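## Task

Carry the mug from the desk to the coffee table and leave it upright there on its own. It must not drop more than a few centimetres or take a hard knock. Nothing standing on the floor may be left toppled, and the robot must not fall or finish leaning.

## Robot and tools

Robot: TidyBot++, a single-arm mobile robot. The base is 0.54 m long, 0.50 m wide and 0.38 m tall, on four powered casters. On top sits one seven-joint arm with a two-finger gripper. The shoulder is 0.12 m ahead of the base centre and 0.68 m up. Segments: upper arm 0.42 m, forearm 0.31 m, hand 0.31 m to the hand point. The arm starts folded, hand pointing down, reaching up to 0.08 m past the base front, with the elbow up to 1.15 m high. A hand pointing straight down reaches at most about 0.94 m above the floor, and only near the base.

Frames: the base frame has its origin on the floor below the base centre, x forward, y left, z up. hand_pose is reported in it: the point between the finger pads, its z axis along the fingers, its y axis the direction the fingers close. The odometry frame is the base frame at the start of the scene. base_odometry comes from wheel turns, so slip shows up as travel and it drifts a few cm and several degrees over many moves. Heading is positive to the left, -3.142 to 3.142. base_tilt is in degrees, forward and right positive.

Tool execute_actions: "actions" is a list holding one action (or none, which just reports state and images). An action may have "base", "joints", and optional "speeds"; its motions start together. "base" holds exactly one relative move from where the base last measured itself: translate_m (metres, forward +, -2 to 2), strafe_m (metres, left +, -2 to 2) or rotate_rad (radians, counter-clockwise from above +, -6.3 to 6.3). These are offsets, not poses. "joints" maps joint names to absolute targets in radians: joint_1_rad (any angle; positive turns the arm clockwise from above, opposite to rotate_rad), joint_2_rad shoulder -2.249 to 2.249, joint_3_rad any angle, joint_4_rad elbow -2.579 to 2.579, joint_5_rad any angle, joint_6_rad wrist -2.099 to 2.099, joint_7_rad any angle (hand down: positive is counter-clockwise from above; at 1.57 fingers open left-right), gripper_pos 0 open to 1 closed. Done tolerances: ±0.039 for joints 1-4, ±0.056 for 5-7, ±0.03 gripper. Unbounded joints take the short way round, so send steps below half a turn. "speeds" caps top speed for that action: translate_m and strafe_m 0.05-0.5 m/s, rotate_rad 0.1-1.57 rad/s (the maxima are defaults). A base move needing over 8.667 s is refused; no action runs past 15 s. Omitted joints or base may keep pushing toward old targets. Unknown keys or out-of-range values cause refusal with no motion. "cameras" picks base_camera, wrist_camera or all; [] gives none. If a result reports a stop, later motion calls in the same reply are skipped.

Arm geometry with joint_1_rad = 0, joint_3_rad = 3.14, joint_5_rad = 0: arm lies in the base's x-z plane. Angles from vertical (forward +): upper arm = joint_2_rad, forearm = joint_2_rad - joint_4_rad, hand = that minus joint_6_rad. Forward reach is the sum of length·sin(angle), height above shoulder the sum of length·cos(angle). From 3.14, increasing joint_3_rad swings a forward-bent forearm rightwards; positive joint_5_rad swings a forward-bent hand rightwards.

Gripper: finger gap roughly 85·(1 - gripper_pos) mm. At 1 fingers squeeze about 96-120 N each. "done" at 1 means empty; "off_target" means something is held. Closed tips stick out about 20 mm past the hand point.

wait: seconds 0 to 10, no new commands, returns state and images. zoom_image: camera plus region [x0, y0, x1, y1] in pixels, at most 504×504, from that camera's latest full image. finished_scene: scene number 1 or 2; irreversible, reports success, and the goal must hold afterwards unaided.

Result lines: base_status/joint_status give each motion's outcome. "done" for the base only means the wheels turned as commanded, even if blocked or slipping. "off_target": stopped short, may still push. "contact_stop"/"time_out": target dropped, holding. "joint command not followed" with "cause:" means self-collision check withheld all arm targets (gripper still runs); joints then read "not_followed" and may be retried later. on_its_own lists uncommanded motion. motor_effort gives percent of max per motor, peak in brackets, noisy and offset. "ARM HIT" means a hard hit on the base or itself; nothing prevents hitting the base.

Cautions: friction leaves joints a little off; correct by sending last command + (wanted - read). hand_pose may be 1-2 cm off; trust images. Held loads make the arm sag; never command a joint to its read angle while holding. A snag on something about 0.8 m or higher while driving can tip the robot; pushing or pulling a raised hand can lift wheels; back away to recover. Torque faults (joints 1-4 limit 104.5 N m, warn 56.7; 5-7 limit 51.3, warn 29.4) freeze the arm and gripper for 10 s while the base continues. Holding loads heats motors: MOTOR HOT from 60 °C, OVER-TEMPERATURE FAULT at 75 °C, arm sinks and keys show "limit_stop_at_motor_heat"; resend targets. A blocked base keeps shoving. Avoid drops, slams and hard pushes. Loose objects may get occasional small nudges.

Cameras: base_camera pinhole 644x364, wrist_camera fisheye 644x476 looking where the hand points; calibrations are given as K, D and T_world_to_cam mapping the base frame to the camera, with small errors.

Each tool is called after "Request:" as name(argument=value, ...) on one line, values as JSON.

## Session

Request:
execute_actions(actions=[])

Scene clock: 0.00 s.
base_odometry: x=+0.000 y=+0.000 heading=+0.000 (m, m, rad; odometry frame)
base_tilt: forward=-0.2 right=-0.4 (deg)
base_status: not commanded
joint_positions: joint_1_rad=-0.015 joint_2_rad=-0.361 joint_3_rad=+3.098 joint_4_rad=-2.552 joint_5_rad=+0.029 joint_6_rad=-0.922 joint_7_rad=+1.609 gripper_pos=+0.000
joint_status: not commanded
motor_effort: joint_1_rad=+0 joint_2_rad=-2 joint_3_rad=+1 joint_4_rad=+17 joint_5_rad=+0 joint_6_rad=+2 joint_7_rad=+1 (%)
hand_pose: x=+0.2349 y=-0.0009 z=+0.5815 quat_wxyz=(+0.019, +0.998, +0.056, +0.014) (m; base frame)
pictures: base_camera, wrist_camera
Images, in order (width x height): base_camera 644x364, wrist_camera 644x476.

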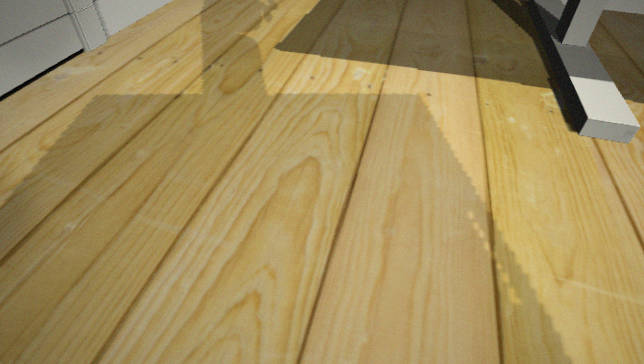

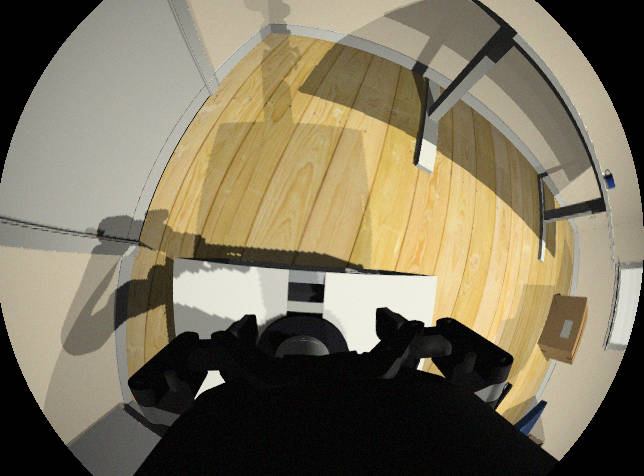

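Request:
execute_actions(actions=[{"joints":{"joint_6_rad":0.3,"joint_1_rad":1.1}}], cameras=["wrist_camera"])

Request:
execute_actions(actions=[{"joints":{"joint_1_rad":2.8}}], cameras=["wrist_camera"])

Scene clock: 5.83 s.
base_odometry: x=+0.000 y=+0.000 heading=+0.000 (m, m, rad; odometry frame)
base_tilt: forward=-0.2 right=-0.4 (deg)
base_status: not commanded
joint_positions: joint_1_rad=+1.084 joint_2_rad=-0.361 joint_3_rad=+3.098 joint_4_rad=-2.552 joint_5_rad=+0.029 joint_6_rad=+0.263 joint_7_rad=+1.609 gripper_pos=+0.000
joint_status: all done
motor_effort: joint_1_rad=+0(0) joint_2_rad=-6(6) joint_3_rad=+1(1) joint_4_rad=+19(19) joint_5_rad=+0(0) joint_6_rad=+9(9) joint_7_rad=+1(1) (%)
hand_pose: x=+0.3240 y=-0.3416 z=+0.7834 quat_wxyz=(+0.303, +0.729, -0.380, +0.483) (m; base frame)
pictures: wrist_camera
camera_calibration (this result's frames):
wrist_camera: T_world_to_cam=[[-0.873207, -0.484329, 0.0541776, 0.0757671], [-0.207289, 0.268496, -0.940713, 0.954554], [0.441068, -0.832668, -0.334848, -0.0330233], [0, 0, 0, 1]] pos_world=[0.278594, -0.247095, 0.882799]
Images, in order (width x height): wrist_camera 644x476.

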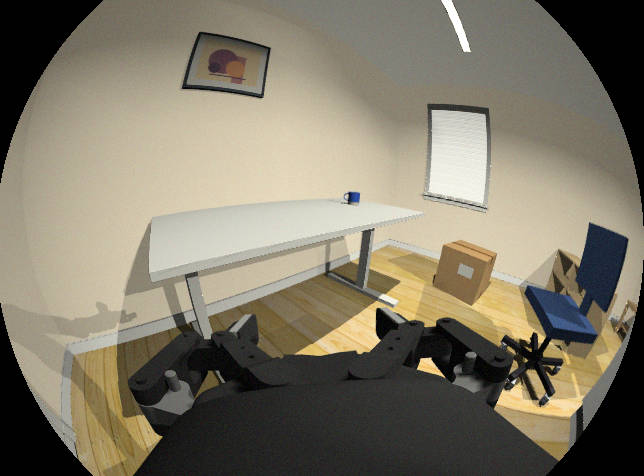

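Scene clock: 8.73 s.
base_odometry: x=+0.000 y=+0.000 heading=+0.000 (m, m, rad; odometry frame)
base_tilt: forward=-0.2 right=-0.3 (deg)
base_status: not commanded
joint_positions: joint_1_rad=+2.784 joint_2_rad=-0.361 joint_3_rad=+3.098 joint_4_rad=-2.552 joint_5_rad=+0.029 joint_6_rad=+0.263 joint_7_rad=+1.609 gripper_pos=+0.000
joint_status: all done
motor_effort: joint_1_rad=+0(1) joint_2_rad=-6(6) joint_3_rad=+1(1) joint_4_rad=+19(19) joint_5_rad=+0(0) joint_6_rad=+9(9) joint_7_rad=+1(1) (%)
hand_pose: x=-0.2462 y=-0.1593 z=+0.7834 quat_wxyz=(+0.563, +0.195, -0.798, +0.091) (m; base frame)
pictures: wrist_camera
camera_calibration (this result's frames):
wrist_camera: T_world_to_cam=[[-0.367778, 0.928334, 0.0541775, 0.0156211], [0.292967, 0.170965, -0.940713, 0.895024], [-0.882559, -0.330101, -0.334848, 0.124488], [0, 0, 0, 1]] pos_world=[-0.146599, -0.126425, 0.882799]
Images, in order (width x height): wrist_camera 644x476.

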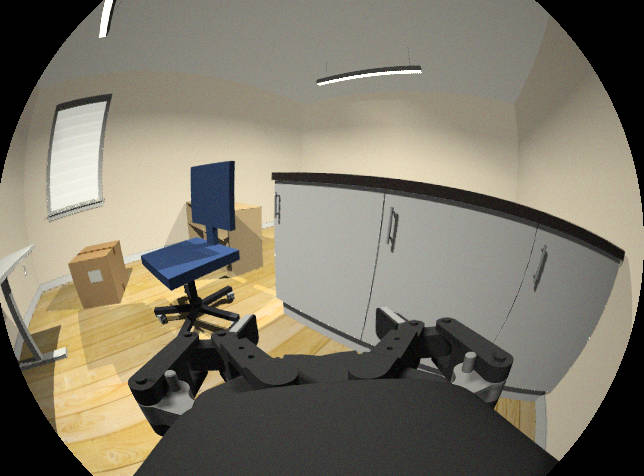

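Request:
execute_actions(actions=[{"base":{"rotate_rad":-0.33},"joints":{"joint_1_rad":1.0,"joint_2_rad":-0.2,"joint_4_rad":-2.0,"joint_6_rad":-0.3}}], cameras=[])

Request:
execute_actions(actions=[{"base":{"translate_m":0.4}}], cameras=[])

Request:
execute_actions(actions=[{"base":{"strafe_m":-0.9}}])

Scene clock: 21.30 s.
base_odometry: x=+0.000 y=+0.000 heading=-0.329 (m, m, rad; odometry frame)
base_tilt: forward=-0.2 right=-0.4 (deg)
base_status: done
joint_positions: joint_1_rad=+1.014 joint_2_rad=-0.230 joint_3_rad=+3.098 joint_4_rad=-2.014 joint_5_rad=+0.029 joint_6_rad=-0.260 joint_7_rad=+1.609 gripper_pos=+0.000
joint_status: all done
motor_effort: joint_1_rad=+0(0) joint_2_rad=-13(13) joint_3_rad=+1(2) joint_4_rad=+22(22) joint_5_rad=+0(0) joint_6_rad=+9(9) joint_7_rad=+1(1) (%)
hand_pose: x=+0.3948 y=-0.4024 z=+0.8829 quat_wxyz=(+0.265, +0.767, -0.373, +0.449) (m; base frame)
pictures: none
No camera images: the call's "cameras" was empty. Leave "cameras" out to get every camera's image.

Scene clock: 23.43 s.
base_odometry: x=+0.379 y=-0.130 heading=-0.329 (m, m, rad; odometry frame)
base_tilt: forward=-0.2 right=-0.3 (deg)
base_status: done
joint_positions: joint_1_rad=+1.012 joint_2_rad=-0.222 joint_3_rad=+3.098 joint_4_rad=-2.012 joint_5_rad=+0.029 joint_6_rad=-0.262 joint_7_rad=+1.609 gripper_pos=+0.000
joint_status: not commanded
motor_effort: joint_1_rad=+0(1) joint_2_rad=-14(15) joint_3_rad=+1(2) joint_4_rad=+21(22) joint_5_rad=+0(0) joint_6_rad=+9(9) joint_7_rad=+1(1) (%)
hand_pose: x=+0.3969 y=-0.4032 z=+0.8791 quat_wxyz=(+0.263, +0.770, -0.373, +0.446) (m; base frame)
pictures: none
No camera images: the call's "cameras" was empty. Leave "cameras" out to get every camera's image.

Scene clock: 26.60 s.
base_odometry: x=+0.088 y=-0.982 heading=-0.329 (m, m, rad; odometry frame)
base_tilt: forward=-0.2 right=-0.4 (deg)
base_status: done
joint_positions: joint_1_rad=+1.012 joint_2_rad=-0.217 joint_3_rad=+3.098 joint_4_rad=-2.011 joint_5_rad=+0.029 joint_6_rad=-0.264 joint_7_rad=+1.609 gripper_pos=+0.000
joint_status: not commanded
motor_effort: joint_1_rad=+0(1) joint_2_rad=-14(16) joint_3_rad=+1(2) joint_4_rad=+21(22) joint_5_rad=+0(0) joint_6_rad=+8(9) joint_7_rad=+1(1) (%)
hand_pose: x=+0.3973 y=-0.4039 z=+0.8776 quat_wxyz=(+0.262, +0.771, -0.373, +0.445) (m; base frame)
pictures: base_camera, wrist_camera
camera_calibration (this result's frames):
wrist_camera: T_world_to_cam=[[-0.839108, -0.540902, 0.0576458, 0.0650862], [-0.288881, 0.353318, -0.889783, 1.09705], [0.460918, -0.763277, -0.452728, 0.0378698], [0, 0, 0, 1]] pos_world=[0.354078, -0.323499, 0.989534]
Images, in order (width x height): base_camera 644x364, wrist_camera 644x476.

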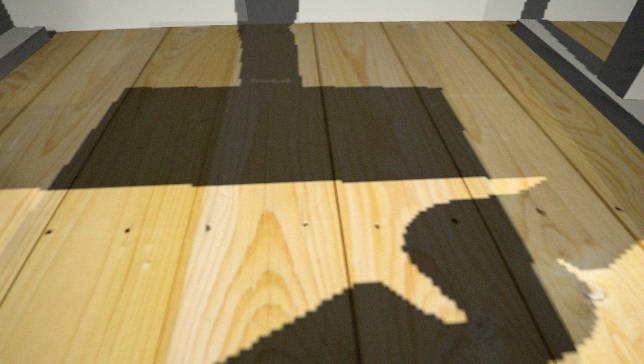

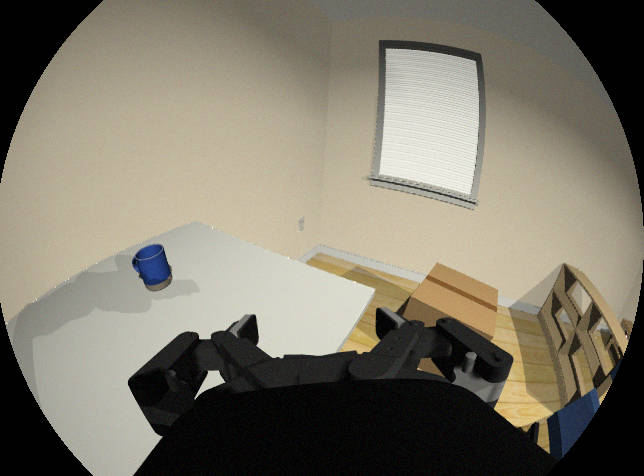

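Request:
execute_actions(actions=[{"base":{"strafe_m":-0.37},"joints":{"joint_1_rad":0.0,"joint_2_rad":0.03,"joint_3_rad":3.14,"joint_4_rad":-2.29,"joint_5_rad":0,"joint_6_rad":0.455,"joint_7_rad":1.57}}])

Scene clock: 33.77 s.
base_odometry: x=-0.031 y=-1.332 heading=-0.328 (m, m, rad; odometry frame)
base_tilt: forward=-0.1 right=-0.3 (deg)
base_status: done
joint_positions: joint_1_rad=+0.012 joint_2_rad=+0.001 joint_3_rad=+3.116 joint_4_rad=-2.276 joint_5_rad=+0.026 joint_6_rad=+0.416 joint_7_rad=+1.592 gripper_pos=+0.000
joint_status: all done
motor_effort: joint_1_rad=+0(1) joint_2_rad=-19(18) joint_3_rad=+0(2) joint_4_rad=+18(21) joint_5_rad=+0(1) joint_6_rad=+9(9) joint_7_rad=+1(2) (%)
hand_pose: x=+0.6565 y=+0.0118 z=+0.8096 quat_wxyz=(+0.005, +0.801, +0.027, +0.597) (m; base frame)
pictures: base_camera, wrist_camera
camera_calibration (this result's frames):
wrist_camera: T_world_to_cam=[[-0.0130969, -0.999777, 0.0165356, 0.00773706], [-0.271965, -0.0123519, -0.962228, 1.01641], [0.962218, -0.0170993, -0.271743, -0.279526], [0, 0, 0, 1]] pos_world=[0.545492, 0.0155102, 0.901926]
Images, in order (width x height): base_camera 644x364, wrist_camera 644x476.

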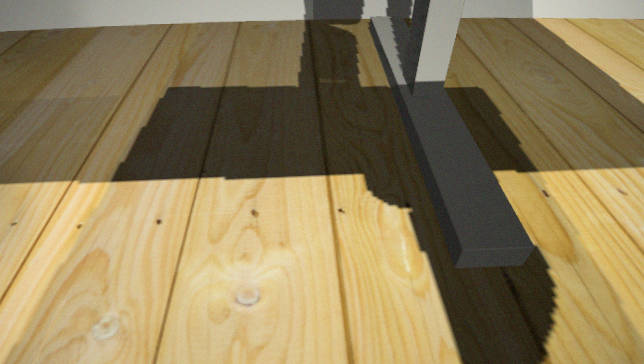

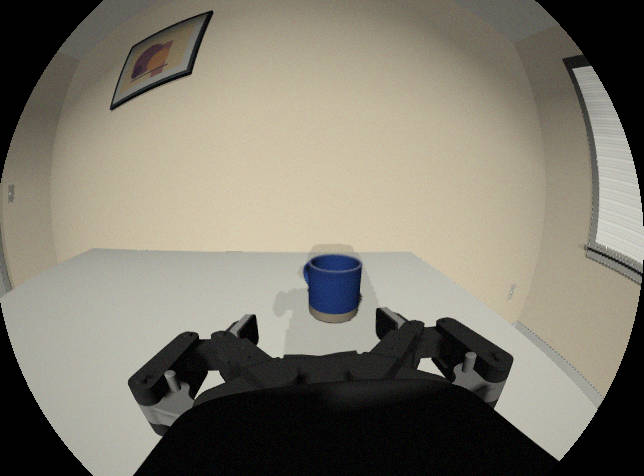

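Request:
execute_actions(actions=[{"base":{"strafe_m":-0.027},"joints":{"joint_2_rad":0.095}}], cameras=[])

Request:
execute_actions(actions=[{"base":{"translate_m":0.08},"speeds":{"translate_m":0.1}}], cameras=["wrist_camera"])

Scene clock: 37.20 s.
base_odometry: x=-0.040 y=-1.358 heading=-0.328 (m, m, rad; odometry frame)
base_tilt: forward=-0.1 right=-0.4 (deg)
base_status: done
joint_positions: joint_1_rad=+0.010 joint_2_rad=+0.076 joint_3_rad=+3.125 joint_4_rad=-2.279 joint_5_rad=+0.025 joint_6_rad=+0.417 joint_7_rad=+1.592 gripper_pos=+0.000
joint_status: all done
motor_effort: joint_1_rad=+0(2) joint_2_rad=-21(23) joint_3_rad=+0(1) joint_4_rad=+18(18) joint_5_rad=+0(1) joint_6_rad=+9(9) joint_7_rad=+1(1) (%)
hand_pose: x=+0.6639 y=+0.0079 z=+0.7679 quat_wxyz=(+0.006, +0.824, +0.023, +0.566) (m; base frame)
pictures: none
No camera images: the call's "cameras" was empty. Leave "cameras" out to get every camera's image.

Scene clock: 38.53 s.
base_odometry: x=+0.036 y=-1.384 heading=-0.328 (m, m, rad; odometry frame)
base_tilt: forward=-0.1 right=-0.4 (deg)
base_status: done
joint_positions: joint_1_rad=+0.010 joint_2_rad=+0.078 joint_3_rad=+3.125 joint_4_rad=-2.281 joint_5_rad=+0.025 joint_6_rad=+0.418 joint_7_rad=+1.592 gripper_pos=+0.000
joint_status: not commanded
motor_effort: joint_1_rad=+0(1) joint_2_rad=-21(23) joint_3_rad=+0(0) joint_4_rad=+17(19) joint_5_rad=+0(0) joint_6_rad=+9(9) joint_7_rad=+1(1) (%)
hand_pose: x=+0.6635 y=+0.0079 z=+0.7661 quat_wxyz=(+0.006, +0.825, +0.023, +0.565) (m; base frame)
pictures: wrist_camera
camera_calibration (this result's frames):
wrist_camera: T_world_to_cam=[[-0.0194007, -0.99968, 0.0162025, 0.00916441], [-0.347504, -0.00845301, -0.93764, 1.00772], [0.937478, -0.0238213, -0.347229, -0.223781], [0, 0, 0, 1]] pos_world=[0.560154, 0.012349, 0.867025]
Images, in order (width x height): wrist_camera 644x476.

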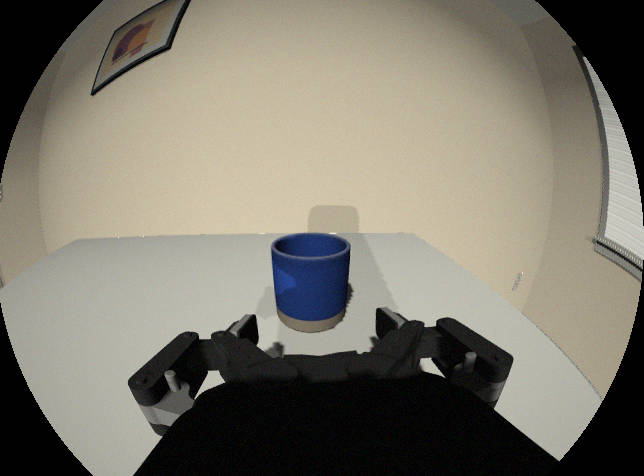

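Request:
execute_actions(actions=[{"base":{"strafe_m":0.007},"speeds":{"strafe_m":0.05}}], cameras=[])

Request:
execute_actions(actions=[{"base":{"translate_m":0.07},"speeds":{"translate_m":0.07}}])

Scene clock: 41.77 s.
base_odometry: x=+0.038 y=-1.378 heading=-0.328 (m, m, rad; odometry frame)
base_tilt: forward=-0.2 right=-0.4 (deg)
base_status: done
joint_positions: joint_1_rad=+0.009 joint_2_rad=+0.078 joint_3_rad=+3.126 joint_4_rad=-2.281 joint_5_rad=+0.025 joint_6_rad=+0.418 joint_7_rad=+1.592 gripper_pos=+0.000
joint_status: not commanded
motor_effort: joint_1_rad=+0(2) joint_2_rad=-20(21) joint_3_rad=+0(1) joint_4_rad=+16(18) joint_5_rad=+0(1) joint_6_rad=+9(9) joint_7_rad=+1(1) (%)
hand_pose: x=+0.6635 y=+0.0083 z=+0.7661 quat_wxyz=(+0.006, +0.825, +0.024, +0.565) (m; base frame)
pictures: none
No camera images: the call's "cameras" was empty. Leave "cameras" out to get every camera's image.

Scene clock: 43.23 s.
base_odometry: x=+0.105 y=-1.400 heading=-0.328 (m, m, rad; odometry frame)
base_tilt: forward=-0.2 right=-0.4 (deg)
base_status: done
joint_positions: joint_1_rad=+0.009 joint_2_rad=+0.079 joint_3_rad=+3.126 joint_4_rad=-2.281 joint_5_rad=+0.025 joint_6_rad=+0.418 joint_7_rad=+1.592 gripper_pos=+0.000
joint_status: not commanded
motor_effort: joint_1_rad=+0(1) joint_2_rad=-20(23) joint_3_rad=+0(1) joint_4_rad=+18(18) joint_5_rad=+0(0) joint_6_rad=+9(9) joint_7_rad=+1(1) (%)
hand_pose: x=+0.6634 y=+0.0083 z=+0.7653 quat_wxyz=(+0.006, +0.825, +0.024, +0.565) (m; base frame)
pictures: base_camera, wrist_camera
camera_calibration (this result's frames):
wrist_camera: T_world_to_cam=[[-0.0189952, -0.999693, 0.0159336, 0.00943007], [-0.348888, -0.00830715, -0.937127, 1.00744], [0.936972, -0.02336, -0.348623, -0.222546], [0, 0, 0, 1]] pos_world=[0.560183, 0.0125975, 0.866367]
Images, in order (width x height): base_camera 644x364, wrist_camera 644x476.

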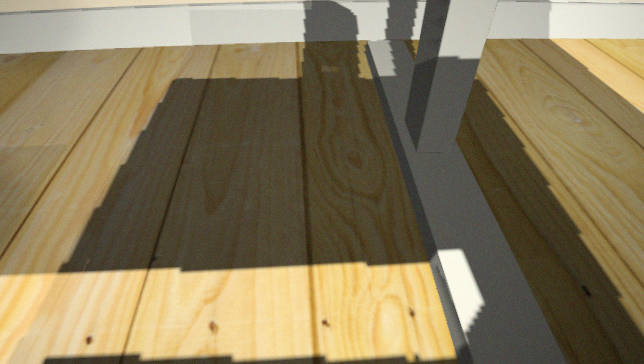

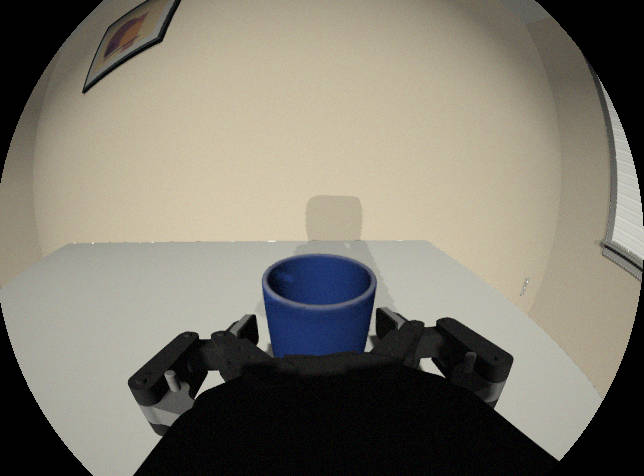

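Grip, lift, then look behind.

Request:
execute_actions(actions=[{"joints":{"gripper_pos":1}}], cameras=[])

Request:
execute_actions(actions=[{"joints":{"joint_2_rad":-0.2,"joint_6_rad":0.16}}], cameras=[])

Request:
execute_actions(actions=[{"joints":{"joint_1_rad":2.7}}], cameras=["wrist_camera"])

Scene clock: 46.60 s.
base_odometry: x=+0.105 y=-1.400 heading=-0.328 (m, m, rad; odometry frame)
base_tilt: forward=-0.2 right=-0.3 (deg)
base_status: not commanded
joint_positions: joint_1_rad=+0.009 joint_2_rad=+0.079 joint_3_rad=+3.126 joint_4_rad=-2.281 joint_5_rad=+0.024 joint_6_rad=+0.419 joint_7_rad=+1.592 gripper_pos=+0.999
joint_status: all done
motor_effort: joint_1_rad=+0(1) joint_2_rad=-20(22) joint_3_rad=+0(1) joint_4_rad=+17(18) joint_5_rad=+0(0) joint_6_rad=+9(9) joint_7_rad=+1(1) (%)
hand_pose: x=+0.6634 y=+0.0082 z=+0.7654 quat_wxyz=(+0.006, +0.825, +0.023, +0.565) (m; base frame)
pictures: none
No camera images: the call's "cameras" was empty. Leave "cameras" out to get every camera's image.

Scene clock: 47.97 s.
base_odometry: x=+0.105 y=-1.400 heading=-0.328 (m, m, rad; odometry frame)
base_tilt: forward=-0.1 right=-0.4 (deg)
base_status: not commanded
joint_positions: joint_1_rad=+0.009 joint_2_rad=-0.183 joint_3_rad=+3.126 joint_4_rad=-2.281 joint_5_rad=+0.024 joint_6_rad=+0.199 joint_7_rad=+1.592 gripper_pos=+0.999
joint_status: all done
motor_effort: joint_1_rad=+0(0) joint_2_rad=-13(23) joint_3_rad=+1(1) joint_4_rad=+21(20) joint_5_rad=+0(0) joint_6_rad=+9(9) joint_7_rad=+1(1) (%)
hand_pose: x=+0.6085 y=+0.0067 z=+0.8367 quat_wxyz=(+0.010, +0.813, +0.023, +0.582) (m; base frame)
pictures: none
No camera images: the call's "cameras" was empty. Leave "cameras" out to get every camera's image.

Scene clock: 51.57 s.
base_odometry: x=+0.105 y=-1.400 heading=-0.328 (m, m, rad; odometry frame)
base_tilt: forward=-0.2 right=-0.4 (deg)
base_status: not commanded
joint_positions: joint_1_rad=+2.685 joint_2_rad=-0.183 joint_3_rad=+3.126 joint_4_rad=-2.281 joint_5_rad=+0.024 joint_6_rad=+0.199 joint_7_rad=+1.592 gripper_pos=+0.999
joint_status: all done
motor_effort: joint_1_rad=+0(1) joint_2_rad=-13(14) joint_3_rad=+1(2) joint_4_rad=+20(21) joint_5_rad=+0(0) joint_6_rad=+9(9) joint_7_rad=+1(1) (%)
hand_pose: x=-0.3156 y=-0.2255 z=+0.8367 quat_wxyz=(+0.568, +0.210, -0.786, +0.124) (m; base frame)
pictures: wrist_camera
camera_calibration (this result's frames):
wrist_camera: T_world_to_cam=[[-0.426132, 0.904409, 0.0213316, 0.0523646], [0.270601, 0.149929, -0.950945, 0.973533], [-0.863242, -0.399456, -0.308623, 0.0277712], [0, 0, 0, 1]] pos_world=[-0.217151, -0.182226, 0.93323]
Images, in order (width x height): wrist_camera 644x476.

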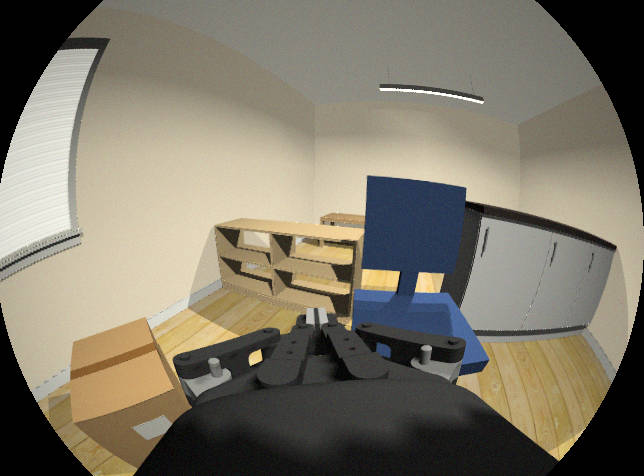

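Request:
execute_actions(actions=[{"joints":{"joint_1_rad":0.0,"gripper_pos":0}}], cameras=["wrist_camera"])

Scene clock: 57.17 s.
base_odometry: x=+0.105 y=-1.400 heading=-0.328 (m, m, rad; odometry frame)
base_tilt: forward=-0.1 right=-0.4 (deg)
base_status: not commanded
joint_positions: joint_1_rad=+0.015 joint_2_rad=-0.183 joint_3_rad=+3.126 joint_4_rad=-2.281 joint_5_rad=+0.024 joint_6_rad=+0.199 joint_7_rad=+1.592 gripper_pos=+0.000
joint_status: all done
motor_effort: joint_1_rad=+0(1) joint_2_rad=-13(14) joint_3_rad=+1(1) joint_4_rad=+21(20) joint_5_rad=+0(0) joint_6_rad=+9(9) joint_7_rad=+1(1) (%)
hand_pose: x=+0.6085 y=+0.0039 z=+0.8367 quat_wxyz=(+0.012, +0.813, +0.021, +0.582) (m; base frame)
pictures: wrist_camera
camera_calibration (this result's frames):
wrist_camera: T_world_to_cam=[[-0.0303251, -0.999312, 0.0213318, 0.00526327], [-0.309167, -0.0109174, -0.950945, 1.04253], [0.950524, -0.0354326, -0.308623, -0.188067], [0, 0, 0, 1]] pos_world=[0.501236, 0.0099776, 0.93323]
Images, in order (width x height): wrist_camera 644x476.

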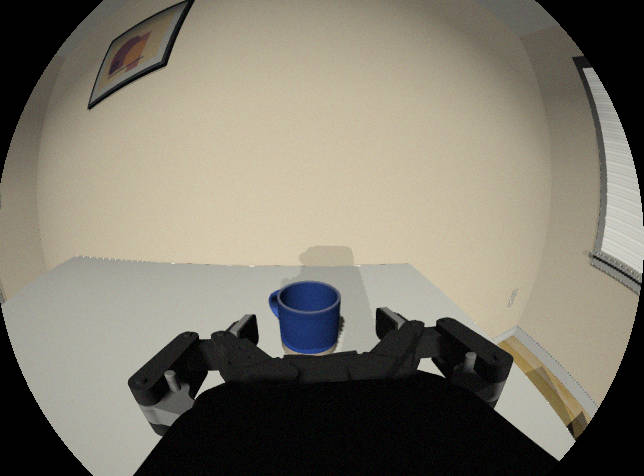

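Request:
execute_actions(actions=[{"base":{"translate_m":-0.14}}], cameras=[])

Request:
execute_actions(actions=[{"joints":{"joint_2_rad":0.34,"joint_4_rad":-1.95,"joint_6_rad":0.42}}], cameras=["wrist_camera"])

Scene clock: 62.60 s.
base_odometry: x=-0.028 y=-1.355 heading=-0.328 (m, m, rad; odometry frame)
base_tilt: forward=-0.2 right=-0.4 (deg)
base_status: done
joint_positions: joint_1_rad=+0.014 joint_2_rad=-0.188 joint_3_rad=+3.126 joint_4_rad=-2.283 joint_5_rad=+0.024 joint_6_rad=+0.197 joint_7_rad=+1.592 gripper_pos=+0.000
joint_status: not commanded
motor_effort: joint_1_rad=+0(1) joint_2_rad=-13(17) joint_3_rad=+1(1) joint_4_rad=+21(21) joint_5_rad=+0(0) joint_6_rad=+9(9) joint_7_rad=+1(1) (%)
hand_pose: x=+0.6072 y=+0.0043 z=+0.8382 quat_wxyz=(+0.012, +0.812, +0.021, +0.583) (m; base frame)
pictures: none
No camera images: the call's "cameras" was empty. Leave "cameras" out to get every camera's image.

Scene clock: 64.37 s.
base_odometry: x=-0.028 y=-1.355 heading=-0.328 (m, m, rad; odometry frame)
base_tilt: forward=-0.2 right=-0.4 (deg)
base_status: not commanded
joint_positions: joint_1_rad=+0.014 joint_2_rad=+0.323 joint_3_rad=+3.126 joint_4_rad=-1.965 joint_5_rad=+0.024 joint_6_rad=+0.380 joint_7_rad=+1.592 gripper_pos=+0.000
joint_status: all done
motor_effort: joint_1_rad=+0(0) joint_2_rad=-31(32) joint_3_rad=+0(0) joint_4_rad=+18(20) joint_5_rad=+0(0) joint_6_rad=+9(9) joint_7_rad=+1(1) (%)
hand_pose: x=+0.7832 y=+0.0046 z=+0.7714 quat_wxyz=(+0.006, +0.815, +0.019, +0.579) (m; base frame)
pictures: wrist_camera
camera_calibration (this result's frames):
wrist_camera: T_world_to_cam=[[-0.0264513, -0.999589, 0.0110299, 0.0176167], [-0.316654, -0.00208724, -0.948539, 1.03848], [0.948172, -0.0285827, -0.316468, -0.366349], [0, 0, 0, 1]] pos_world=[0.676667, 0.00930578, 0.86891]
Images, in order (width x height): wrist_camera 644x476.

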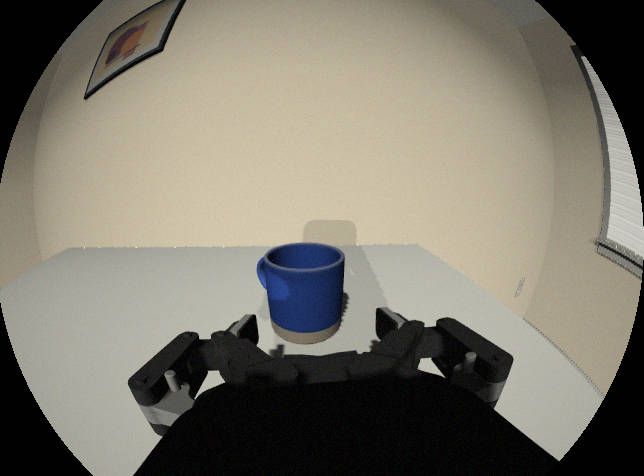

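Request:
execute_actions(actions=[{"base":{"strafe_m":0.012},"speeds":{"strafe_m":0.05}}], cameras=[])

Request:
execute_actions(actions=[{"base":{"translate_m":0.10},"speeds":{"translate_m":0.07}}], cameras=["wrist_camera"])

Request:
execute_actions(actions=[{"joints":{"gripper_pos":1}}], cameras=["wrist_camera"])

Scene clock: 67.23 s.
base_odometry: x=-0.024 y=-1.343 heading=-0.328 (m, m, rad; odometry frame)
base_tilt: forward=-0.1 right=-0.4 (deg)
base_status: done
joint_positions: joint_1_rad=+0.009 joint_2_rad=+0.323 joint_3_rad=+3.126 joint_4_rad=-1.964 joint_5_rad=+0.024 joint_6_rad=+0.381 joint_7_rad=+1.592 gripper_pos=+0.000
joint_status: not commanded
motor_effort: joint_1_rad=+1(3) joint_2_rad=-30(32) joint_3_rad=+1(3) joint_4_rad=+18(19) joint_5_rad=+0(0) joint_6_rad=+9(9) joint_7_rad=+1(1) (%)
hand_pose: x=+0.7834 y=+0.0074 z=+0.7718 quat_wxyz=(+0.005, +0.815, +0.021, +0.579) (m; base frame)
pictures: none
No camera images: the call's "cameras" was empty. Leave "cameras" out to get every camera's image.

Scene clock: 69.13 s.
base_odometry: x=+0.071 y=-1.375 heading=-0.328 (m, m, rad; odometry frame)
base_tilt: forward=-0.2 right=-0.4 (deg)
base_status: done
joint_positions: joint_1_rad=+0.009 joint_2_rad=+0.324 joint_3_rad=+3.126 joint_4_rad=-1.961 joint_5_rad=+0.024 joint_6_rad=+0.382 joint_7_rad=+1.592 gripper_pos=+0.000
joint_status: not commanded
motor_effort: joint_1_rad=+0(1) joint_2_rad=-31(34) joint_3_rad=+0(1) joint_4_rad=+18(19) joint_5_rad=+0(0) joint_6_rad=+9(9) joint_7_rad=+1(1) (%)
hand_pose: x=+0.7844 y=+0.0074 z=+0.7731 quat_wxyz=(+0.005, +0.814, +0.021, +0.580) (m; base frame)
pictures: wrist_camera
camera_calibration (this result's frames):
wrist_camera: T_world_to_cam=[[-0.0224905, -0.999688, 0.0108819, 0.0174005], [-0.31292, -0.00329862, -0.949774, 1.03843], [0.949513, -0.0247661, -0.312748, -0.370819], [0, 0, 0, 1]] pos_world=[0.677435, 0.0116368, 0.870114]
Images, in order (width x height): wrist_camera 644x476.

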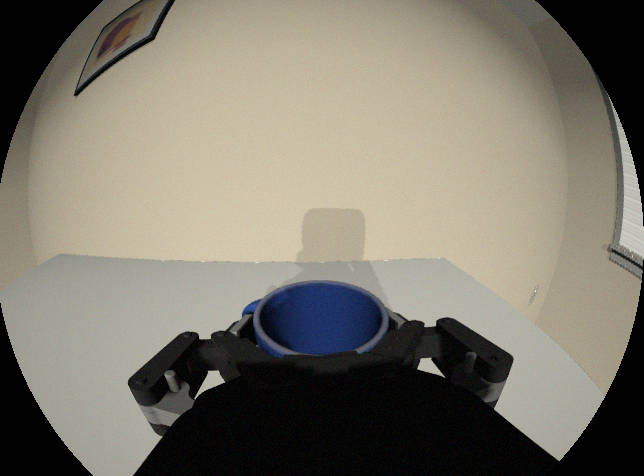

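Scene clock: 70.23 s.
base_odometry: x=+0.071 y=-1.375 heading=-0.328 (m, m, rad; odometry frame)
base_tilt: forward=-0.1 right=-0.4 (deg)
base_status: not commanded
joint_positions: joint_1_rad=+0.009 joint_2_rad=+0.324 joint_3_rad=+3.126 joint_4_rad=-1.961 joint_5_rad=+0.024 joint_6_rad=+0.383 joint_7_rad=+1.591 gripper_pos=+0.104
joint_status: gripper_pos off_target (ended at +0.104, target +1.000)
motor_effort: joint_1_rad=+0(1) joint_2_rad=-31(31) joint_3_rad=+0(1) joint_4_rad=+18(19) joint_5_rad=+0(0) joint_6_rad=+9(9) joint_7_rad=+1(1) (%)
hand_pose: x=+0.7847 y=+0.0074 z=+0.7737 quat_wxyz=(+0.005, +0.814, +0.021, +0.581) (m; base frame)
pictures: wrist_camera
camera_calibration (this result's frames):
wrist_camera: T_world_to_cam=[[-0.0228288, -0.999691, 0.00983134, 0.0184864], [-0.311235, -0.0022386, -0.95033, 1.03818], [0.950059, -0.0247547, -0.311088, -0.372594], [0, 0, 0, 1]] pos_world=[0.677527, 0.0115813, 0.870526]
Images, in order (width x height): wrist_camera 644x476.

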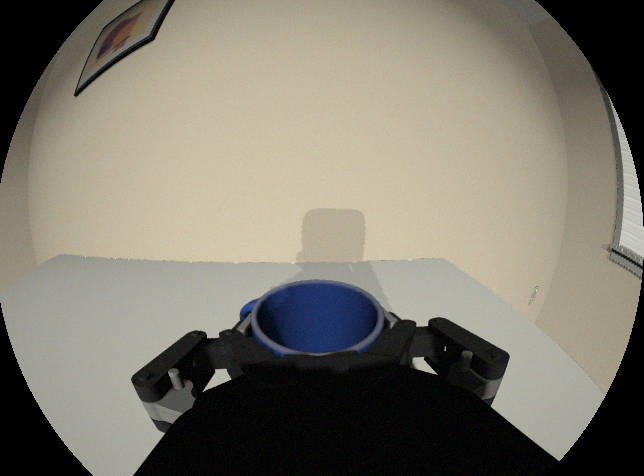

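Request:
execute_actions(actions=[{"joints":{"joint_2_rad":-0.2,"joint_4_rad":-1.5,"joint_6_rad":-0.8}}], cameras=[])

Request:
execute_actions(actions=[{"joints":{"joint_1_rad":2.6}}], cameras=["wrist_camera"])

Scene clock: 75.13 s.
base_odometry: x=+0.071 y=-1.375 heading=-0.328 (m, m, rad; odometry frame)
base_tilt: forward=-0.1 right=-0.4 (deg)
base_status: not commanded
joint_positions: joint_1_rad=+0.009 joint_2_rad=-0.181 joint_3_rad=+3.126 joint_4_rad=-1.522 joint_5_rad=+0.024 joint_6_rad=-0.777 joint_7_rad=+1.591 gripper_pos=+0.104
joint_status: all done
motor_effort: joint_1_rad=+0(1) joint_2_rad=-18(37) joint_3_rad=+1(0) joint_4_rad=+24(24) joint_5_rad=+0(0) joint_6_rad=+10(12) joint_7_rad=+1(1) (%)
hand_pose: x=+0.6151 y=+0.0001 z=+1.0053 quat_wxyz=(+0.016, +0.872, +0.015, +0.489) (m; base frame)
pictures: none
No camera images: the call's "cameras" was empty. Leave "cameras" out to get every camera's image.

Scene clock: 78.67 s.
base_odometry: x=+0.071 y=-1.375 heading=-0.328 (m, m, rad; odometry frame)
base_tilt: forward=-0.2 right=-0.3 (deg)
base_status: not commanded
joint_positions: joint_1_rad=+2.586 joint_2_rad=-0.181 joint_3_rad=+3.126 joint_4_rad=-1.522 joint_5_rad=+0.023 joint_6_rad=-0.777 joint_7_rad=+1.591 gripper_pos=+0.104
joint_status: all done
motor_effort: joint_1_rad=+0(1) joint_2_rad=-17(19) joint_3_rad=+1(2) joint_4_rad=+23(25) joint_5_rad=+0(1) joint_6_rad=+10(11) joint_7_rad=+1(1) (%)
hand_pose: x=-0.3001 y=-0.2654 z=+1.0052 quat_wxyz=(+0.474, +0.257, -0.833, +0.121) (m; base frame)
pictures: wrist_camera
camera_calibration (this result's frames):
wrist_camera: T_world_to_cam=[[-0.497716, 0.866768, 0.0314879, 0.04984], [0.426527, 0.276208, -0.861269, 1.12582], [-0.755218, -0.415237, -0.507173, 0.305028], [0, 0, 0, 1]] pos_world=[-0.225022, -0.227501, 1.12276]
Images, in order (width x height): wrist_camera 644x476.

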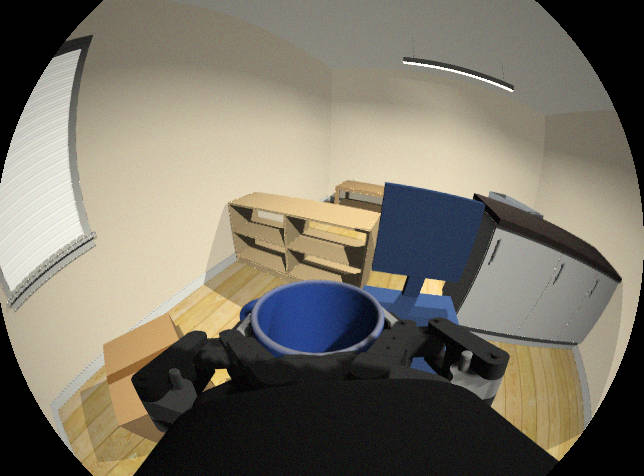

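Request:
execute_actions(actions=[{"base":{"strafe_m":0.58},"joints":{"joint_1_rad":3.6}}], cameras=[])

Request:
execute_actions(actions=[{"base":{"translate_m":-0.83}}], cameras=["wrist_camera"])

Request:
execute_actions(actions=[{"base":{"strafe_m":-0.66},"speeds":{"strafe_m":0.12}}])

Scene clock: 88.27 s.
base_odometry: x=+0.258 y=-0.826 heading=-0.328 (m, m, rad; odometry frame)
base_tilt: forward=-0.2 right=-0.4 (deg)
base_status: done
joint_positions: joint_1_rad=+3.590 joint_2_rad=-0.181 joint_3_rad=+3.136 joint_4_rad=-1.522 joint_5_rad=+0.020 joint_6_rad=-0.778 joint_7_rad=+1.591 gripper_pos=+0.104
joint_status: all done
motor_effort: joint_1_rad=+0(3) joint_2_rad=-17(20) joint_3_rad=+0(4) joint_4_rad=+24(25) joint_5_rad=+0(1) joint_6_rad=+10(11) joint_7_rad=+1(1) (%)
hand_pose: x=-0.3280 y=+0.2150 z=+1.0050 quat_wxyz=(+0.474, -0.180, -0.853, -0.122) (m; base frame)
pictures: none
No camera images: the call's "cameras" was empty. Leave "cameras" out to get every camera's image.

Scene clock: 91.27 s.
base_odometry: x=-0.528 y=-0.558 heading=-0.329 (m, m, rad; odometry frame)
base_tilt: forward=-0.2 right=-0.4 (deg)
base_status: done
joint_positions: joint_1_rad=+3.590 joint_2_rad=-0.181 joint_3_rad=+3.136 joint_4_rad=-1.522 joint_5_rad=+0.020 joint_6_rad=-0.780 joint_7_rad=+1.591 gripper_pos=+0.104
joint_status: not commanded
motor_effort: joint_1_rad=+0(1) joint_2_rad=-18(21) joint_3_rad=+1(1) joint_4_rad=+24(25) joint_5_rad=+0(0) joint_6_rad=+10(11) joint_7_rad=+1(1) (%)
hand_pose: x=-0.3276 y=+0.2148 z=+1.0047 quat_wxyz=(+0.473, -0.180, -0.854, -0.122) (m; base frame)
pictures: wrist_camera
camera_calibration (this result's frames):
wrist_camera: T_world_to_cam=[[0.471569, 0.881426, 0.0266529, -0.0608731], [0.460337, -0.220279, -0.859981, 1.12085], [-0.752139, 0.417809, -0.509629, 0.307885], [0, 0, 0, 1]] pos_world=[-0.255691, 0.171917, 1.12244]
Images, in order (width x height): wrist_camera 644x476.

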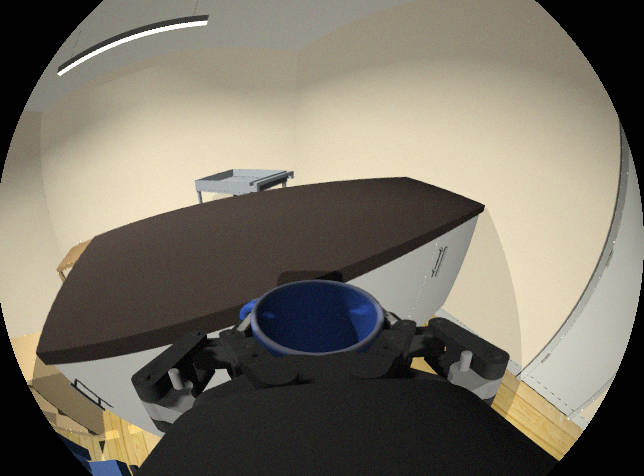

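Scene clock: 97.30 s.
base_odometry: x=-0.741 y=-1.183 heading=-0.329 (m, m, rad; odometry frame)
base_tilt: forward=-0.1 right=-0.3 (deg)
base_status: done
joint_positions: joint_1_rad=+3.591 joint_2_rad=-0.181 joint_3_rad=+3.136 joint_4_rad=-1.522 joint_5_rad=+0.019 joint_6_rad=-0.781 joint_7_rad=+1.591 gripper_pos=+0.104
joint_status: not commanded
motor_effort: joint_1_rad=+0(3) joint_2_rad=-18(21) joint_3_rad=+0(3) joint_4_rad=+25(26) joint_5_rad=+0(1) joint_6_rad=+11(11) joint_7_rad=+1(1) (%)
hand_pose: x=-0.3274 y=+0.2151 z=+1.0046 quat_wxyz=(+0.473, -0.181, -0.854, -0.122) (m; base frame)
pictures: base_camera, wrist_camera
camera_calibration (this result's frames):
wrist_camera: T_world_to_cam=[[0.472197, 0.881101, 0.0263013, -0.0605623], [0.460283, -0.221007, -0.859823, 1.12076], [-0.751778, 0.418112, -0.509914, 0.30823], [0, 0, 0, 1]] pos_world=[-0.255546, 0.172182, 1.12242]
Images, in order (width x height): base_camera 644x364, wrist_camera 644x476.

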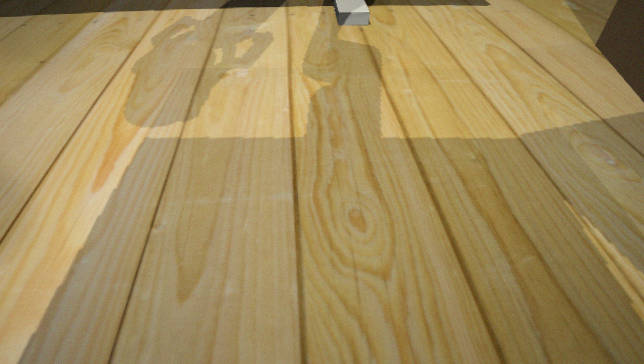

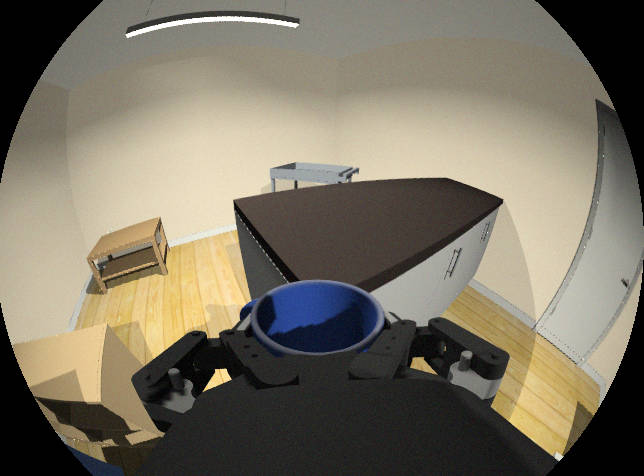

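Request:
execute_actions(actions=[{"base":{"strafe_m":0.04},"joints":{"joint_1_rad":3.13,"joint_6_rad":-1.3}}], cameras=["wrist_camera"])

Scene clock: 100.40 s.
base_odometry: x=-0.728 y=-1.145 heading=-0.329 (m, m, rad; odometry frame)
base_tilt: forward=-0.2 right=-0.4 (deg)
base_status: done
joint_positions: joint_1_rad=+3.145 joint_2_rad=-0.181 joint_3_rad=+3.137 joint_4_rad=-1.522 joint_5_rad=+0.019 joint_6_rad=-1.271 joint_7_rad=+1.591 gripper_pos=+0.104
joint_status: all done
motor_effort: joint_1_rad=+0(2) joint_2_rad=-15(19) joint_3_rad=+1(3) joint_4_rad=+21(24) joint_5_rad=+0(1) joint_6_rad=+6(11) joint_7_rad=+1(1) (%)
hand_pose: x=-0.2686 y=+0.0038 z=+0.8989 quat_wxyz=(+0.262, +0.011, -0.965, -0.012) (m; base frame)
pictures: wrist_camera
camera_calibration (this result's frames):
wrist_camera: T_world_to_cam=[[0.0389279, 0.998194, 0.0457575, -0.0337295], [0.855253, -0.00960266, -0.518121, 0.754192], [-0.516746, 0.0593036, -0.854082, 0.760728], [0, 0, 0, 1]] pos_world=[-0.250609, -0.00420311, 1.04203]
Images, in order (width x height): wrist_camera 644x476.

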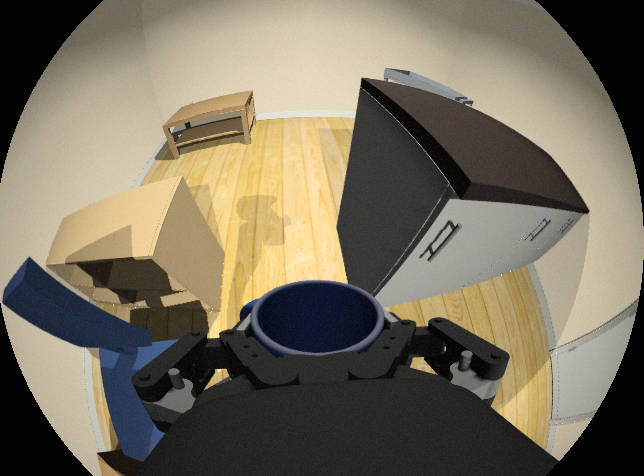

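Request:
execute_actions(actions=[{"base":{"strafe_m":-0.17},"speeds":{"strafe_m":0.12}}], cameras=[])

Request:
execute_actions(actions=[{"base":{"strafe_m":0.04}}], cameras=[])

Request:
execute_actions(actions=[{"base":{"translate_m":-0.3},"speeds":{"translate_m":0.2}}], cameras=["wrist_camera"])

Scene clock: 105.07 s.
base_odometry: x=-0.783 y=-1.306 heading=-0.329 (m, m, rad; odometry frame)
base_tilt: forward=-0.2 right=-0.4 (deg)
base_status: done
joint_positions: joint_1_rad=+3.141 joint_2_rad=-0.181 joint_3_rad=+3.137 joint_4_rad=-1.522 joint_5_rad=+0.017 joint_6_rad=-1.272 joint_7_rad=+1.591 gripper_pos=+0.104
joint_status: not commanded
motor_effort: joint_1_rad=-1(3) joint_2_rad=-15(16) joint_3_rad=+0(4) joint_4_rad=+21(22) joint_5_rad=+0(2) joint_6_rad=+6(7) joint_7_rad=+1(1) (%)
hand_pose: x=-0.2685 y=+0.0016 z=+0.8988 quat_wxyz=(+0.262, +0.012, -0.965, -0.011) (m; base frame)
pictures: none
No camera images: the call's "cameras" was empty. Leave "cameras" out to get every camera's image.

Scene clock: 106.00 s.
base_odometry: x=-0.770 y=-1.268 heading=-0.329 (m, m, rad; odometry frame)
base_tilt: forward=-0.2 right=-0.3 (deg)
base_status: done
joint_positions: joint_1_rad=+3.140 joint_2_rad=-0.181 joint_3_rad=+3.138 joint_4_rad=-1.522 joint_5_rad=+0.016 joint_6_rad=-1.272 joint_7_rad=+1.591 gripper_pos=+0.104
joint_status: not commanded
motor_effort: joint_1_rad=+0(2) joint_2_rad=-14(15) joint_3_rad=+0(3) joint_4_rad=+22(21) joint_5_rad=+0(1) joint_6_rad=+6(6) joint_7_rad=+1(1) (%)
hand_pose: x=-0.2685 y=+0.0013 z=+0.8988 quat_wxyz=(+0.262, +0.013, -0.965, -0.010) (m; base frame)
pictures: none
No camera images: the call's "cameras" was empty. Leave "cameras" out to get every camera's image.

Scene clock: 108.23 s.
base_odometry: x=-1.054 y=-1.171 heading=-0.328 (m, m, rad; odometry frame)
base_tilt: forward=-0.2 right=-0.4 (deg)
base_status: done
joint_positions: joint_1_rad=+3.140 joint_2_rad=-0.182 joint_3_rad=+3.138 joint_4_rad=-1.521 joint_5_rad=+0.016 joint_6_rad=-1.274 joint_7_rad=+1.591 gripper_pos=+0.104
joint_status: not commanded
motor_effort: joint_1_rad=+0(0) joint_2_rad=-16(19) joint_3_rad=+0(1) joint_4_rad=+22(23) joint_5_rad=+0(0) joint_6_rad=+6(7) joint_7_rad=+1(1) (%)
hand_pose: x=-0.2679 y=+0.0013 z=+0.8988 quat_wxyz=(+0.261, +0.013, -0.965, -0.010) (m; base frame)
pictures: wrist_camera
camera_calibration (this result's frames):
wrist_camera: T_world_to_cam=[[0.0339447, 0.998498, 0.0430047, -0.0301157], [0.856113, -0.00684842, -0.516743, 0.752533], [-0.515672, 0.0543576, -0.85506, 0.762386], [0, 0, 0, 1]] pos_world=[-0.25009, -0.00621737, 1.04205]
Images, in order (width x height): wrist_camera 644x476.

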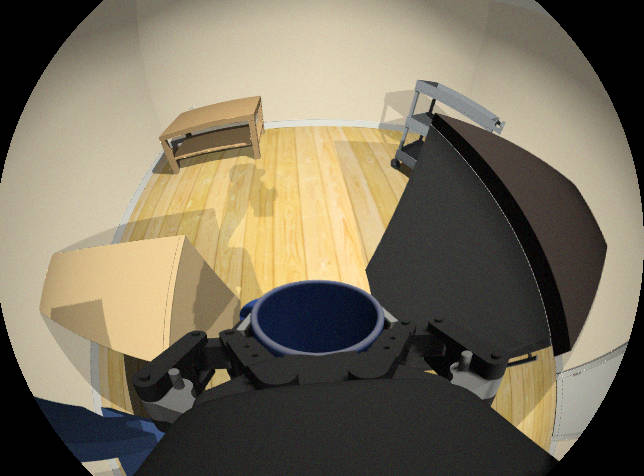

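Request:
execute_actions(actions=[{"base":{"translate_m":-1.0},"speeds":{"translate_m":0.3}}])

Request:
execute_actions(actions=[{"base":{"strafe_m":-0.65}}])

Scene clock: 114.67 s.
base_odometry: x=-2.001 y=-0.849 heading=-0.328 (m, m, rad; odometry frame)
base_tilt: forward=-0.2 right=-0.4 (deg)
base_status: done
joint_positions: joint_1_rad=+3.140 joint_2_rad=-0.183 joint_3_rad=+3.138 joint_4_rad=-1.521 joint_5_rad=+0.016 joint_6_rad=-1.275 joint_7_rad=+1.591 gripper_pos=+0.104
joint_status: not commanded
motor_effort: joint_1_rad=+0(0) joint_2_rad=-14(18) joint_3_rad=+0(1) joint_4_rad=+22(22) joint_5_rad=+0(0) joint_6_rad=+6(7) joint_7_rad=+1(1) (%)
hand_pose: x=-0.2672 y=+0.0013 z=+0.8992 quat_wxyz=(+0.261, +0.013, -0.965, -0.010) (m; base frame)
pictures: base_camera, wrist_camera
camera_calibration (this result's frames):
wrist_camera: T_world_to_cam=[[0.0339737, 0.998497, 0.0429995, -0.0301455], [0.856039, -0.00686817, -0.516866, 0.752259], [-0.515794, 0.0543691, -0.854986, 0.762935], [0, 0, 0, 1]] pos_world=[-0.249422, -0.00621318, 1.04241]
Images, in order (width x height): base_camera 644x364, wrist_camera 644x476.

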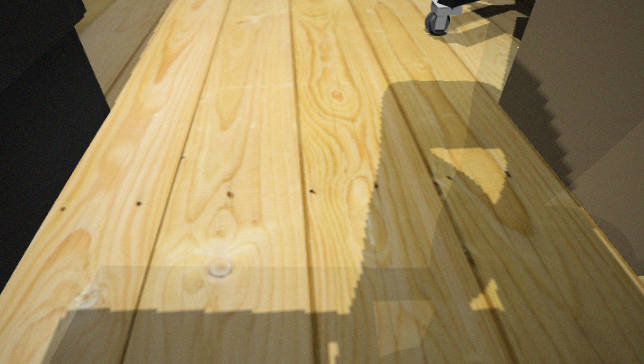

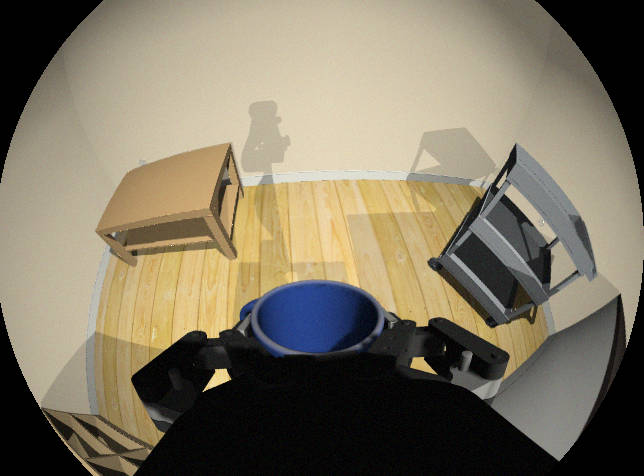

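Scene clock: 117.33 s.
base_odometry: x=-2.211 y=-1.465 heading=-0.328 (m, m, rad; odometry frame)
base_tilt: forward=-0.2 right=-0.4 (deg)
base_status: done
joint_positions: joint_1_rad=+3.140 joint_2_rad=-0.183 joint_3_rad=+3.138 joint_4_rad=-1.521 joint_5_rad=+0.016 joint_6_rad=-1.275 joint_7_rad=+1.591 gripper_pos=+0.104
joint_status: not commanded
motor_effort: joint_1_rad=+0(1) joint_2_rad=-14(16) joint_3_rad=+1(3) joint_4_rad=+21(22) joint_5_rad=+0(1) joint_6_rad=+6(7) joint_7_rad=+1(1) (%)
hand_pose: x=-0.2671 y=+0.0010 z=+0.8992 quat_wxyz=(+0.261, +0.013, -0.965, -0.010) (m; base frame)
pictures: base_camera, wrist_camera
camera_calibration (this result's frames):
wrist_camera: T_world_to_cam=[[0.0334171, 0.998531, 0.0426473, -0.029699], [0.856207, -0.00659047, -0.516591, 0.751966], [-0.515551, 0.0537779, -0.85517, 0.76321], [0, 0, 0, 1]] pos_world=[-0.249372, -0.00643264, 1.0424]
Images, in order (width x height): base_camera 644x364, wrist_camera 644x476.

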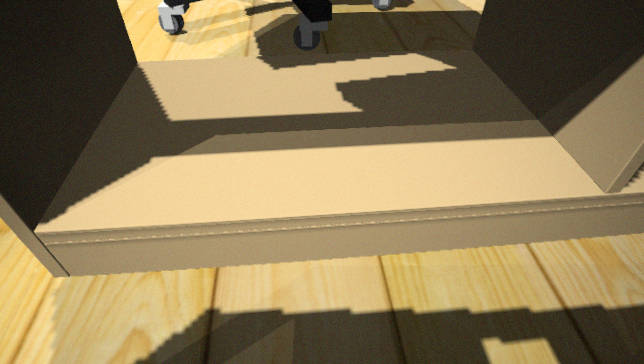

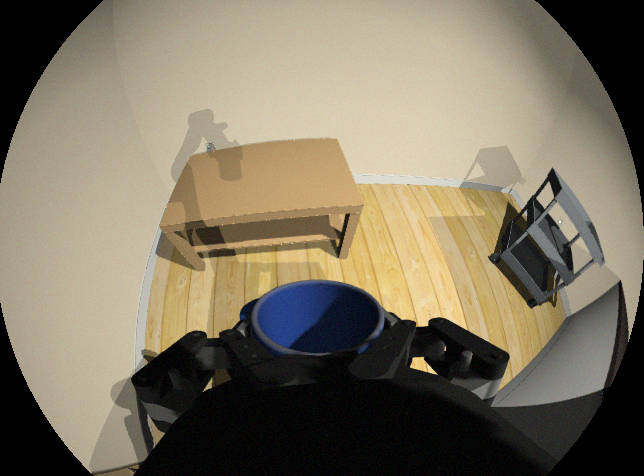

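Request:
execute_actions(actions=[{"base":{"translate_m":-0.4},"joints":{"joint_6_rad":0.7,"joint_4_rad":-2.09}}], cameras=[])

Request:
execute_actions(actions=[{"joints":{"joint_6_rad":1.11,"joint_2_rad":0.89}}], cameras=["wrist_camera"])

Scene clock: 124.97 s.
base_odometry: x=-2.590 y=-1.336 heading=-0.327 (m, m, rad; odometry frame)
base_tilt: forward=-0.2 right=-0.3 (deg)
base_status: done
joint_positions: joint_1_rad=+3.140 joint_2_rad=-0.181 joint_3_rad=+3.138 joint_4_rad=-2.093 joint_5_rad=+0.016 joint_6_rad=+0.653 joint_7_rad=+1.591 gripper_pos=+0.104
joint_status: all done
motor_effort: joint_1_rad=+0(1) joint_2_rad=-18(24) joint_3_rad=+1(1) joint_4_rad=+24(25) joint_5_rad=+0(0) joint_6_rad=+11(12) joint_7_rad=+1(1) (%)
hand_pose: x=-0.3976 y=-0.0077 z=+1.0860 quat_wxyz=(+0.808, +0.016, -0.589, -0.008) (m; base frame)
pictures: none
No camera images: the call's "cameras" was empty. Leave "cameras" out to get every camera's image.

Scene clock: 127.33 s.
base_odometry: x=-2.590 y=-1.336 heading=-0.327 (m, m, rad; odometry frame)
base_tilt: forward=-0.2 right=-0.4 (deg)
base_status: not commanded
joint_positions: joint_1_rad=+3.140 joint_2_rad=+0.891 joint_3_rad=+3.138 joint_4_rad=-2.094 joint_5_rad=+0.016 joint_6_rad=+1.055 joint_7_rad=+1.591 gripper_pos=+0.104
joint_status: all done
motor_effort: joint_1_rad=+0(0) joint_2_rad=-42(44) joint_3_rad=-1(0) joint_4_rad=+11(24) joint_5_rad=+0(0) joint_6_rad=+11(13) joint_7_rad=+1(1) (%)
hand_pose: x=-0.5488 y=-0.0092 z=+0.5266 quat_wxyz=(+0.570, +0.016, -0.822, +0.000) (m; base frame)
pictures: wrist_camera
camera_calibration (this result's frames):
wrist_camera: T_world_to_cam=[[0.0237704, 0.999714, -0.00260827, 0.0243385], [0.337856, -0.0104887, -0.94114, 0.739674], [-0.940898, 0.02149, -0.338008, -0.206109], [0, 0, 0, 1]] pos_world=[-0.444409, -0.012144, 0.626533]
Images, in order (width x height): wrist_camera 644x476.

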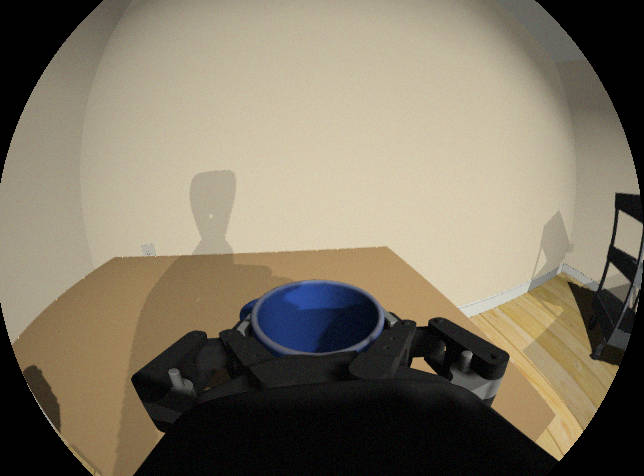

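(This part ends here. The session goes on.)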